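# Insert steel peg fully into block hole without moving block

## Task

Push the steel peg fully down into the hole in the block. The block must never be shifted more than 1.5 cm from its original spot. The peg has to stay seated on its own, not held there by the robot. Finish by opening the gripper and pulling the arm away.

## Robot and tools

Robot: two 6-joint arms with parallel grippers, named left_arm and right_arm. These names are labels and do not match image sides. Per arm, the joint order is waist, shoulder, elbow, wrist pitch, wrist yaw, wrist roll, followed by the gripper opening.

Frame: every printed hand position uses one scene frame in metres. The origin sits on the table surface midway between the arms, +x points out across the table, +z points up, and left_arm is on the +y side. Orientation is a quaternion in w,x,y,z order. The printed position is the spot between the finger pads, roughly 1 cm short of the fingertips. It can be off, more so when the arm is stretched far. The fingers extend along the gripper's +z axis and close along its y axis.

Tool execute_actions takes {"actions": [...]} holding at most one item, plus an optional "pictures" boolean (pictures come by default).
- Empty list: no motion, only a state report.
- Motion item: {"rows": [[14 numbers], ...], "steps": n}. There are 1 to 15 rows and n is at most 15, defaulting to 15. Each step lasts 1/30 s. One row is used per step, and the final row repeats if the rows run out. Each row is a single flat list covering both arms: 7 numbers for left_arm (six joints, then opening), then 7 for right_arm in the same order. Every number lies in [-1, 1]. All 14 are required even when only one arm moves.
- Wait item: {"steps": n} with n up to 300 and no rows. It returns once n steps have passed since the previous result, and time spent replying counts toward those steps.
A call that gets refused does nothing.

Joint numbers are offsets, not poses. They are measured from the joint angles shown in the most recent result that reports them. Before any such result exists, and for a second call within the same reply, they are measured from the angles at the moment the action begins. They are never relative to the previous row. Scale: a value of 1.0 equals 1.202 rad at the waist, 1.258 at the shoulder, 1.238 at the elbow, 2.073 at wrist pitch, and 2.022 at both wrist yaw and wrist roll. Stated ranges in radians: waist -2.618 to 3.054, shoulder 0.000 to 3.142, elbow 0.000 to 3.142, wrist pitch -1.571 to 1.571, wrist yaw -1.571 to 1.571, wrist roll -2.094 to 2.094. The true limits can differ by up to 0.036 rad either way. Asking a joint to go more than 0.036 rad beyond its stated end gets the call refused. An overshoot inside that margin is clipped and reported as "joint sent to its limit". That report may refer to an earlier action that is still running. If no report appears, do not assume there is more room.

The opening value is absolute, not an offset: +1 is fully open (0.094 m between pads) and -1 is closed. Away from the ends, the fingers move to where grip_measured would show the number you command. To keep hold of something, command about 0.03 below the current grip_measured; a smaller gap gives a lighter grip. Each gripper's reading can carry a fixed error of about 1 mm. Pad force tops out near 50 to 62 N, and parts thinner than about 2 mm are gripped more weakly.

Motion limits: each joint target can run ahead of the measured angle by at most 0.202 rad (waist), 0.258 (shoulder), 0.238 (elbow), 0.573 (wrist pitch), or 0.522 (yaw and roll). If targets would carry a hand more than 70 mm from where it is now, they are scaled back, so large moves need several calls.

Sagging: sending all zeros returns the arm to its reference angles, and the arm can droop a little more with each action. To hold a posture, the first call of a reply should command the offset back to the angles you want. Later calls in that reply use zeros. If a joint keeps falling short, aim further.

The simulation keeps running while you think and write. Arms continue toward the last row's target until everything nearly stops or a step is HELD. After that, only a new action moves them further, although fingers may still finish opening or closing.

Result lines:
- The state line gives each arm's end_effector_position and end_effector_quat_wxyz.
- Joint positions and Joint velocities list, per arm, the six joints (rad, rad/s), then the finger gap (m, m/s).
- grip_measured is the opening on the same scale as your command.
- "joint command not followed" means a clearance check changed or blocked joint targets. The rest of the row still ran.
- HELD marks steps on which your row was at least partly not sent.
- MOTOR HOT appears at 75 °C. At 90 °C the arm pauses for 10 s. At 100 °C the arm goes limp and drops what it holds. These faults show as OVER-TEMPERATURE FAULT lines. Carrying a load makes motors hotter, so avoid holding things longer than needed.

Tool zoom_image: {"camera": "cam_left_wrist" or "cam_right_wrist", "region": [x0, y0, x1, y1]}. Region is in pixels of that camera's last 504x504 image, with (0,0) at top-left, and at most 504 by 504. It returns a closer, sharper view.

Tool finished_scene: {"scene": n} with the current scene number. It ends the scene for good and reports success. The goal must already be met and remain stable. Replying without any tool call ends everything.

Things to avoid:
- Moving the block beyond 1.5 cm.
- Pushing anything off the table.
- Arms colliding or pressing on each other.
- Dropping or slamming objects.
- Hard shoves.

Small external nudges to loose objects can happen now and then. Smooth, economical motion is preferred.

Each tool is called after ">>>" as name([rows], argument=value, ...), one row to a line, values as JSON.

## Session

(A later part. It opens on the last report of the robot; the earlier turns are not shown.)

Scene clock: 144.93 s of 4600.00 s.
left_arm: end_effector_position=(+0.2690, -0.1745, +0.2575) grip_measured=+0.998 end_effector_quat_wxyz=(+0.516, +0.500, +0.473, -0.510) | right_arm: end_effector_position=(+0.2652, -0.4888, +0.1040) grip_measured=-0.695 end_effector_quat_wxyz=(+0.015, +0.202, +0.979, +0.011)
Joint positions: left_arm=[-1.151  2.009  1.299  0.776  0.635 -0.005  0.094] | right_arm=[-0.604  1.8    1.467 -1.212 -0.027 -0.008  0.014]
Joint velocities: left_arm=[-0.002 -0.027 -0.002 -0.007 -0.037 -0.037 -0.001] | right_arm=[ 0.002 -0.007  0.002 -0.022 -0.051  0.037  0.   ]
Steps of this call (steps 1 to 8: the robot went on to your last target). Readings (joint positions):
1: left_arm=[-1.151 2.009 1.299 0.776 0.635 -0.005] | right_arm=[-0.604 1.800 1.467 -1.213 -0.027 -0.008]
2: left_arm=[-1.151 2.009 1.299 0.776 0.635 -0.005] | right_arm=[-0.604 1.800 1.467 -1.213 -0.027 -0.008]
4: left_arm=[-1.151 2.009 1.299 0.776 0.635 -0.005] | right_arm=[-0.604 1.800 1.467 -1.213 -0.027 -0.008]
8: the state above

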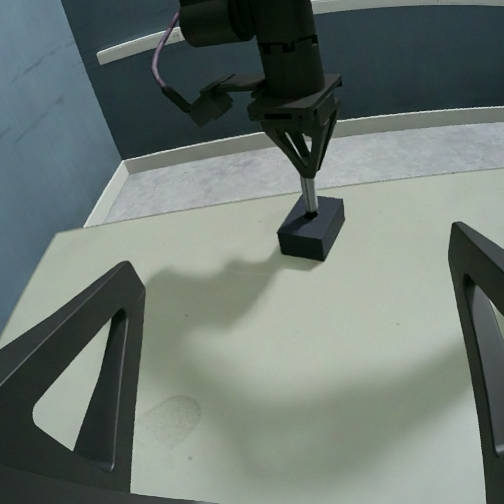

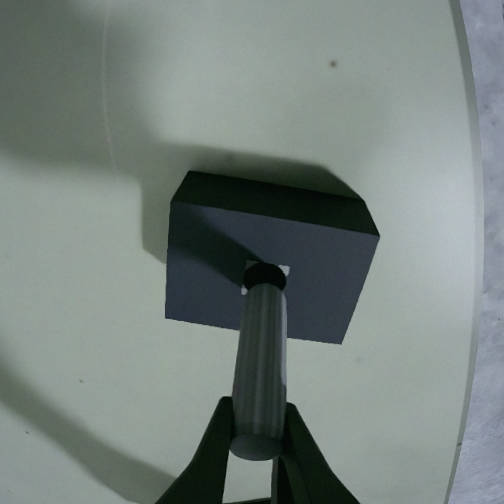

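Well aligned (≈0.5 mm out needed). Same ramp with gentle twist.

>>> execute_actions([
  {"rows":[[0,-0.012,0.015,0.008,0,0,1,0,0,-0.014,0.011,0,0,-0.725],[0,-0.012,0.015,0.008,0,0,1,0,0,-0.017,0.013,0,0,-0.725],[0,-0.012,0.015,0.008,0,0,1,0,0,-0.02,0.015,0,0,-0.725],[0,-0.012,0.015,0.008,0,0,1,0,0,-0.023,0.017,0,0,-0.725],[0,-0.012,0.015,0.008,0,0,1,0,0,-0.026,0.019,0,0,-0.725],[0,-0.012,0.015,0.008,0,0,1,0,0,-0.029,0.021,0,0,-0.725],[0,-0.012,0.015,0.008,0,0,1,0,0,-0.032,0.023,0,0,-0.725],[0,-0.012,0.015,0.008,0,0,1,0,0,-0.035,0.025,0,0,-0.725],[0,-0.012,0.015,0.008,0,0,1,0,0,-0.038,0.027,0,0.005,-0.725],[0,-0.012,0.015,0.008,0,0,1,0,0,-0.041,0.029,0,0.01,-0.725],[0,-0.012,0.015,0.008,0,0,1,0,0,-0.044,0.031,0,0.015,-0.725],[0,-0.012,0.015,0.008,0,0,1,0,0.004,-0.048,0.033,0,0.02,-0.725],[0,-0.012,0.015,0.008,0,0,1,0,0.006,-0.052,0.035,0,0.025,-0.725],[0,-0.012,0.015,0.008,0,0,1,0,0.008,-0.056,0.037,0,0.03,-0.725],[0,-0.012,0.015,0.008,0,0,1,0,0.01,-0.062,0.038,0,0.035,-0.725]],"steps":15},
], pictures=false)

>>> execute_actions([
  {"steps":8},
])

>>> zoom_image(camera="cam_left_wrist", region=[250,145,370,265])

Scene clock: 157.10 s of 4600.00 s.
left_arm: end_effector_position=(+0.2690, -0.1745, +0.2575) grip_measured=+0.998 end_effector_quat_wxyz=(+0.516, +0.500, +0.473, -0.510) | right_arm: end_effector_position=(+0.2660, -0.4889, +0.0926) grip_measured=-0.695 end_effector_quat_wxyz=(+0.019, +0.217, +0.976, +0.011)
Joint positions: left_arm=[-1.151  2.009  1.299  0.776  0.635 -0.005  0.094] | right_arm=[-0.604  1.8    1.421 -1.158 -0.028  0.022  0.014]
Joint velocities: left_arm=[ 0.022 -0.007  0.012  0.007 -0.037 -0.081  0.001] | right_arm=[-0.027  0.012 -0.125  0.095 -0.051  0.212 -0.   ]
Steps of this call (steps 1 to 15: the robot went on to your last target; steps 16 to 90: nothing new was sent; then 8.67 s passed at rest; steps 91 to 105: all 15 steps of this action). Readings (joint positions):
91: left_arm=[-1.151 2.009 1.299 0.776 0.635 -0.005] | right_arm=[-0.604 1.800 1.467 -1.211 -0.027 -0.008]
92: left_arm=[-1.151 2.009 1.299 0.776 0.635 -0.005] | right_arm=[-0.604 1.800 1.467 -1.209 -0.027 -0.008]
94: left_arm=[-1.151 2.009 1.299 0.776 0.635 -0.005] | right_arm=[-0.604 1.800 1.467 -1.203 -0.027 -0.008]
98: left_arm=[-1.151 2.009 1.299 0.776 0.635 -0.005] | right_arm=[-0.604 1.800 1.453 -1.185 -0.027 -0.008]
105: the state above

Scene clock: 157.37 s of 4600.00 s.
left_arm: end_effector_position=(+0.2690, -0.1745, +0.2575) grip_measured=+0.998 end_effector_quat_wxyz=(+0.516, +0.500, +0.473, -0.510) | right_arm: end_effector_position=(+0.2666, -0.4888, +0.0902) grip_measured=-0.695 end_effector_quat_wxyz=(+0.021, +0.229, +0.973, +0.011)
Joint positions: left_arm=[-1.151  2.009  1.299  0.776  0.635 -0.005  0.094] | right_arm=[-0.604  1.8    1.411 -1.145 -0.03   0.048  0.014]
Joint velocities: left_arm=[-0.012  0.007 -0.007 -0.081  0.007 -0.066 -0.   ] | right_arm=[-0.022 -0.007 -0.007  0.007  0.007  0.022  0.   ]
Steps of this call (steps 1 to 8: the robot went on to your last target). Readings (joint positions):
1: left_arm=[-1.151 2.009 1.299 0.776 0.635 -0.005] | right_arm=[-0.604 1.800 1.417 -1.154 -0.029 0.028]
2: left_arm=[-1.151 2.009 1.299 0.776 0.635 -0.005] | right_arm=[-0.604 1.800 1.414 -1.150 -0.030 0.033]
4: left_arm=[-1.151 2.009 1.299 0.776 0.635 -0.005] | right_arm=[-0.604 1.800 1.412 -1.146 -0.030 0.041]
8: the state above

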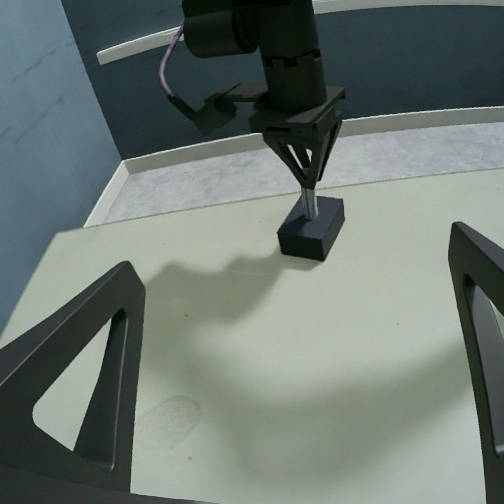

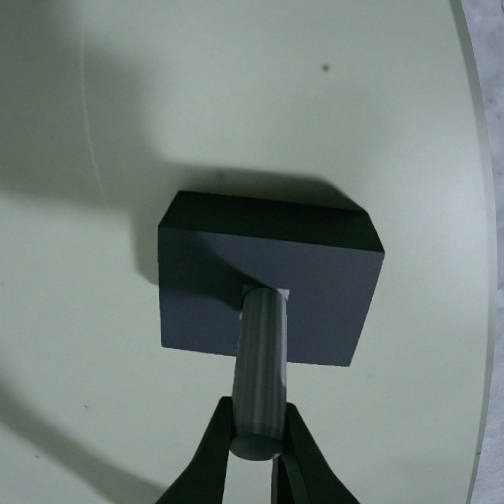

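Region (250, 145, 370, 265) of cam_left_wrist's 504x504 image, scaled by 4.200, with more detail than that image has.

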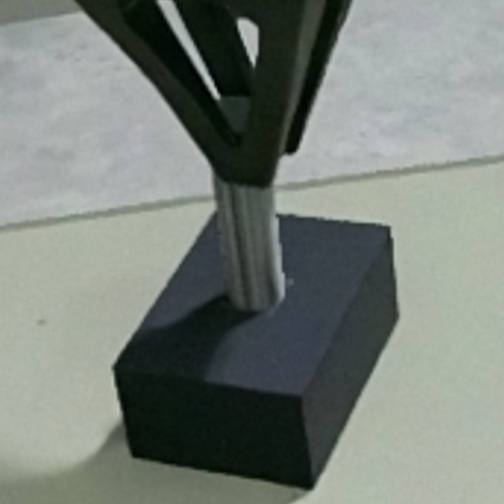

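>>> execute_actions([
  {"rows":[[0,-0.012,0.015,0.008,0,0,1,0,0.013,-0.02,0.008,0,-0.005,-0.725],[0,-0.012,0.015,0.008,0,0,1,0,0.016,-0.026,0.013,0,-0.01,-0.725],[0,-0.012,0.015,0.008,0,0,1,0,0.018,-0.032,0.018,0,-0.013,-0.725],[0,-0.012,0.015,0.008,0,0,1,0,0.02,-0.038,0.023,0,-0.016,-0.725],[0,-0.012,0.015,0.008,0,0,1,0,0.022,-0.044,0.028,0,-0.019,-0.725],[0,-0.012,0.015,0.008,0,0,1,0,0.024,-0.05,0.033,0,-0.022,-0.725],[0,-0.012,0.015,0.008,0,0,1,0,0.026,-0.056,0.038,0,-0.025,-0.725],[0,-0.012,0.015,0.008,0,0,1,0,0.028,-0.062,0.043,0,-0.028,-0.725],[0,-0.012,0.015,0.008,0,0,1,0,0.03,-0.068,0.047,0,-0.031,-0.725],[0,-0.012,0.015,0.008,0,0,1,0,0.033,-0.076,0.05,0,-0.035,-0.725]],"steps":15},
], pictures=false)

>>> execute_actions([
  {"rows":[[0,-0.012,0.015,0.008,0,0,1,0,0.015,-0.032,0.012,0,0.03,-0.725]],"steps":12},
])

Scene clock: 167.90 s of 4600.00 s.
left_arm: end_effector_position=(+0.2690, -0.1745, +0.2575) grip_measured=+0.998 end_effector_quat_wxyz=(+0.516, +0.500, +0.473, -0.510) | right_arm: end_effector_position=(+0.2676, -0.4892, +0.0615) grip_measured=-0.695 end_effector_quat_wxyz=(+0.017, +0.203, +0.979, +0.012)
Joint positions: left_arm=[-1.151  2.009  1.299  0.776  0.635 -0.005  0.094] | right_arm=[-0.604  1.835  1.339 -1.047 -0.031 -0.005  0.014]
Joint velocities: left_arm=[-0.012  0.007  0.007  0.022  0.037  0.037  0.   ] | right_arm=[ 0.002 -0.022 -0.027 -0.051 -0.051 -0.095  0.001]
Steps of this call (steps 1 to 30: the robot went on to your last target; steps 31 to 90: nothing new was sent; then 7.03 s passed at rest; steps 91 to 105: all 15 steps of this action). Readings (joint positions):
91: left_arm=[-1.151 2.009 1.299 0.776 0.635 -0.005] | right_arm=[-0.604 1.800 1.411 -1.144 -0.030 0.052]
92: left_arm=[-1.151 2.009 1.299 0.776 0.635 -0.005] | right_arm=[-0.604 1.801 1.411 -1.143 -0.030 0.050]
94: left_arm=[-1.151 2.009 1.299 0.776 0.635 -0.005] | right_arm=[-0.604 1.802 1.402 -1.134 -0.031 0.043]
98: left_arm=[-1.151 2.009 1.299 0.776 0.635 -0.005] | right_arm=[-0.604 1.816 1.371 -1.094 -0.031 0.023]
105: the state above

Scene clock: 168.30 s of 4600.00 s.
left_arm: end_effector_position=(+0.2690, -0.1745, +0.2575) grip_measured=+0.998 end_effector_quat_wxyz=(+0.516, +0.500, +0.473, -0.510) | right_arm: end_effector_position=(+0.2680, -0.4894, +0.0604) grip_measured=-0.695 end_effector_quat_wxyz=(+0.018, +0.226, +0.974, +0.012)
Joint positions: left_arm=[-1.151  2.009  1.299  0.776  0.635 -0.005  0.094] | right_arm=[-0.604  1.835  1.335 -1.041 -0.031  0.042  0.014]
Joint velocities: left_arm=[ 0.007 -0.002  0.017 -0.051 -0.051 -0.007  0.   ] | right_arm=[ 0.002  0.012  0.002  0.022 -0.051 -0.007  0.   ]
Steps of this call (steps 1 to 12: all 12 steps of this action). Readings (joint positions):
1: left_arm=[-1.151 2.009 1.299 0.776 0.635 -0.005] | right_arm=[-0.604 1.835 1.336 -1.044 -0.031 0.003]
2: left_arm=[-1.151 2.009 1.299 0.776 0.635 -0.005] | right_arm=[-0.604 1.835 1.335 -1.042 -0.031 0.012]
4: left_arm=[-1.151 2.009 1.299 0.776 0.635 -0.005] | right_arm=[-0.604 1.835 1.335 -1.041 -0.031 0.024]
8: left_arm=[-1.151 2.009 1.299 0.776 0.635 -0.005] | right_arm=[-0.604 1.835 1.335 -1.041 -0.031 0.037]
12: the state above

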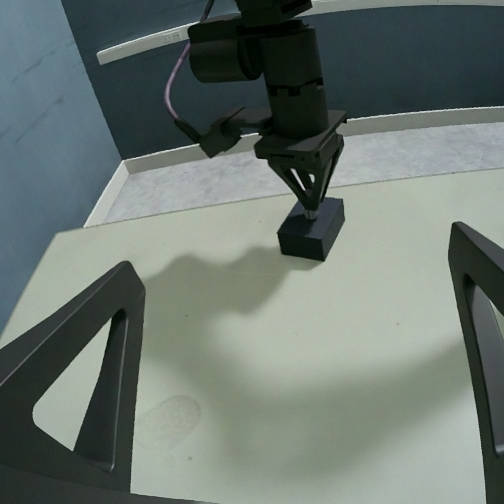

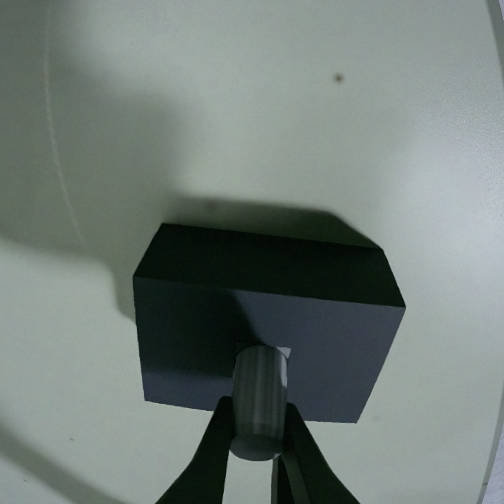

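Bottomed.

>>> execute_actions([
  {"rows":[[0,-0.012,0.015,0,0,0,1,0,0,0,0,0,0,0.3],[0,-0.012,0.015,0,0,0,1,0,0,0,0,0,0,0.3],[0,-0.012,0.015,0,0,0,1,0,0,0,0,0,0,0.3],[0,-0.012,0.015,0,0,0,1,0,0,0,0,0,0,0.3],[0,-0.012,0.015,0,0,0,1,0,-0.02,0.04,-0.04,0,0,0.3],[0,-0.012,0.015,0,0,0,1,0,-0.03,0.08,-0.08,0,0,0.3],[0,-0.012,0.015,0,0,0,1,0,-0.04,0.12,-0.12,0,0,0.3],[0,-0.012,0.015,0,0,0,1,0,-0.06,0.17,-0.15,0,0,0.3],[0,-0.012,0.015,0,0,0,1,0,-0.08,0.22,-0.18,0,0,0.3],[0,-0.012,0.015,0,0,0,1,0,-0.1,0.27,-0.2,0,0,0.3]],"steps":15},
])

Scene clock: 175.90 s of 4600.00 s.
left_arm: end_effector_position=(+0.2690, -0.1745, +0.2575) grip_measured=+0.998 end_effector_quat_wxyz=(+0.516, +0.500, +0.473, -0.510) | right_arm: end_effector_position=(+0.2721, -0.4911, +0.1875) grip_measured=+0.298 end_effector_quat_wxyz=(+0.091, +0.226, +0.970, -0.001)
Joint positions: left_arm=[-1.151  2.009  1.299  0.776  0.635 -0.005  0.094] | right_arm=[-0.604  1.696  1.661 -1.355 -0.031  0.046  0.061]
Joint velocities: left_arm=[-0.007  0.002 -0.002  0.095 -0.022 -0.051 -0.001] | right_arm=[-0.012 -0.51   0.222 -0.52  -0.007 -0.022  0.001]
Steps of this call (steps 1 to 15: the robot went on to your last target; steps 16 to 90: nothing new was sent; then 4.10 s passed at rest; steps 91 to 105: all 15 steps of this action). Readings (joint positions):
91: left_arm=[-1.151 2.009 1.299 0.776 0.635 -0.005] | right_arm=[-0.604 1.835 1.335 -1.041 -0.031 0.046]
92: left_arm=[-1.151 2.009 1.299 0.776 0.635 -0.005] | right_arm=[-0.604 1.835 1.335 -1.041 -0.031 0.046]
94: left_arm=[-1.151 2.009 1.299 0.776 0.635 -0.005] | right_arm=[-0.604 1.835 1.335 -1.041 -0.031 0.046]
98: left_arm=[-1.151 2.009 1.299 0.776 0.635 -0.005] | right_arm=[-0.604 1.831 1.417 -1.166 -0.031 0.046]
105: the state above

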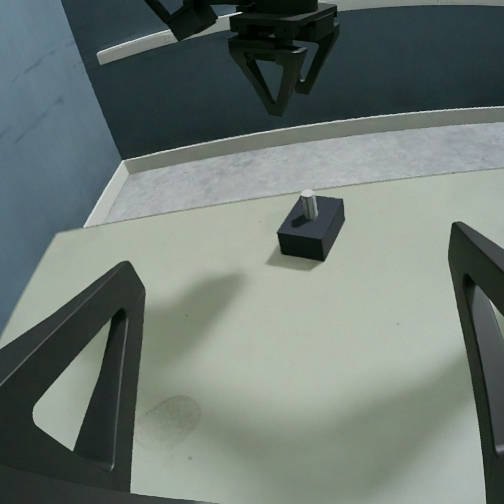

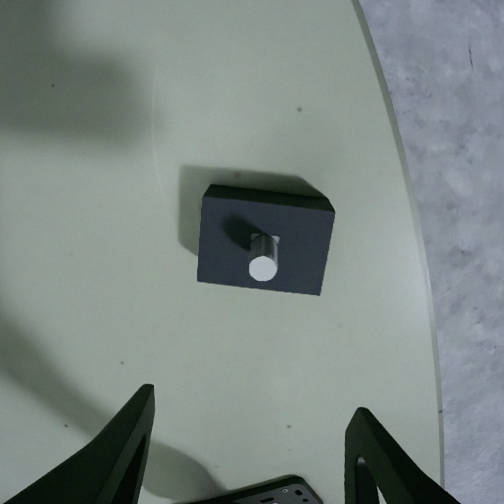

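>>> finished_scene(scene=2)

The scene is finished: the task was done.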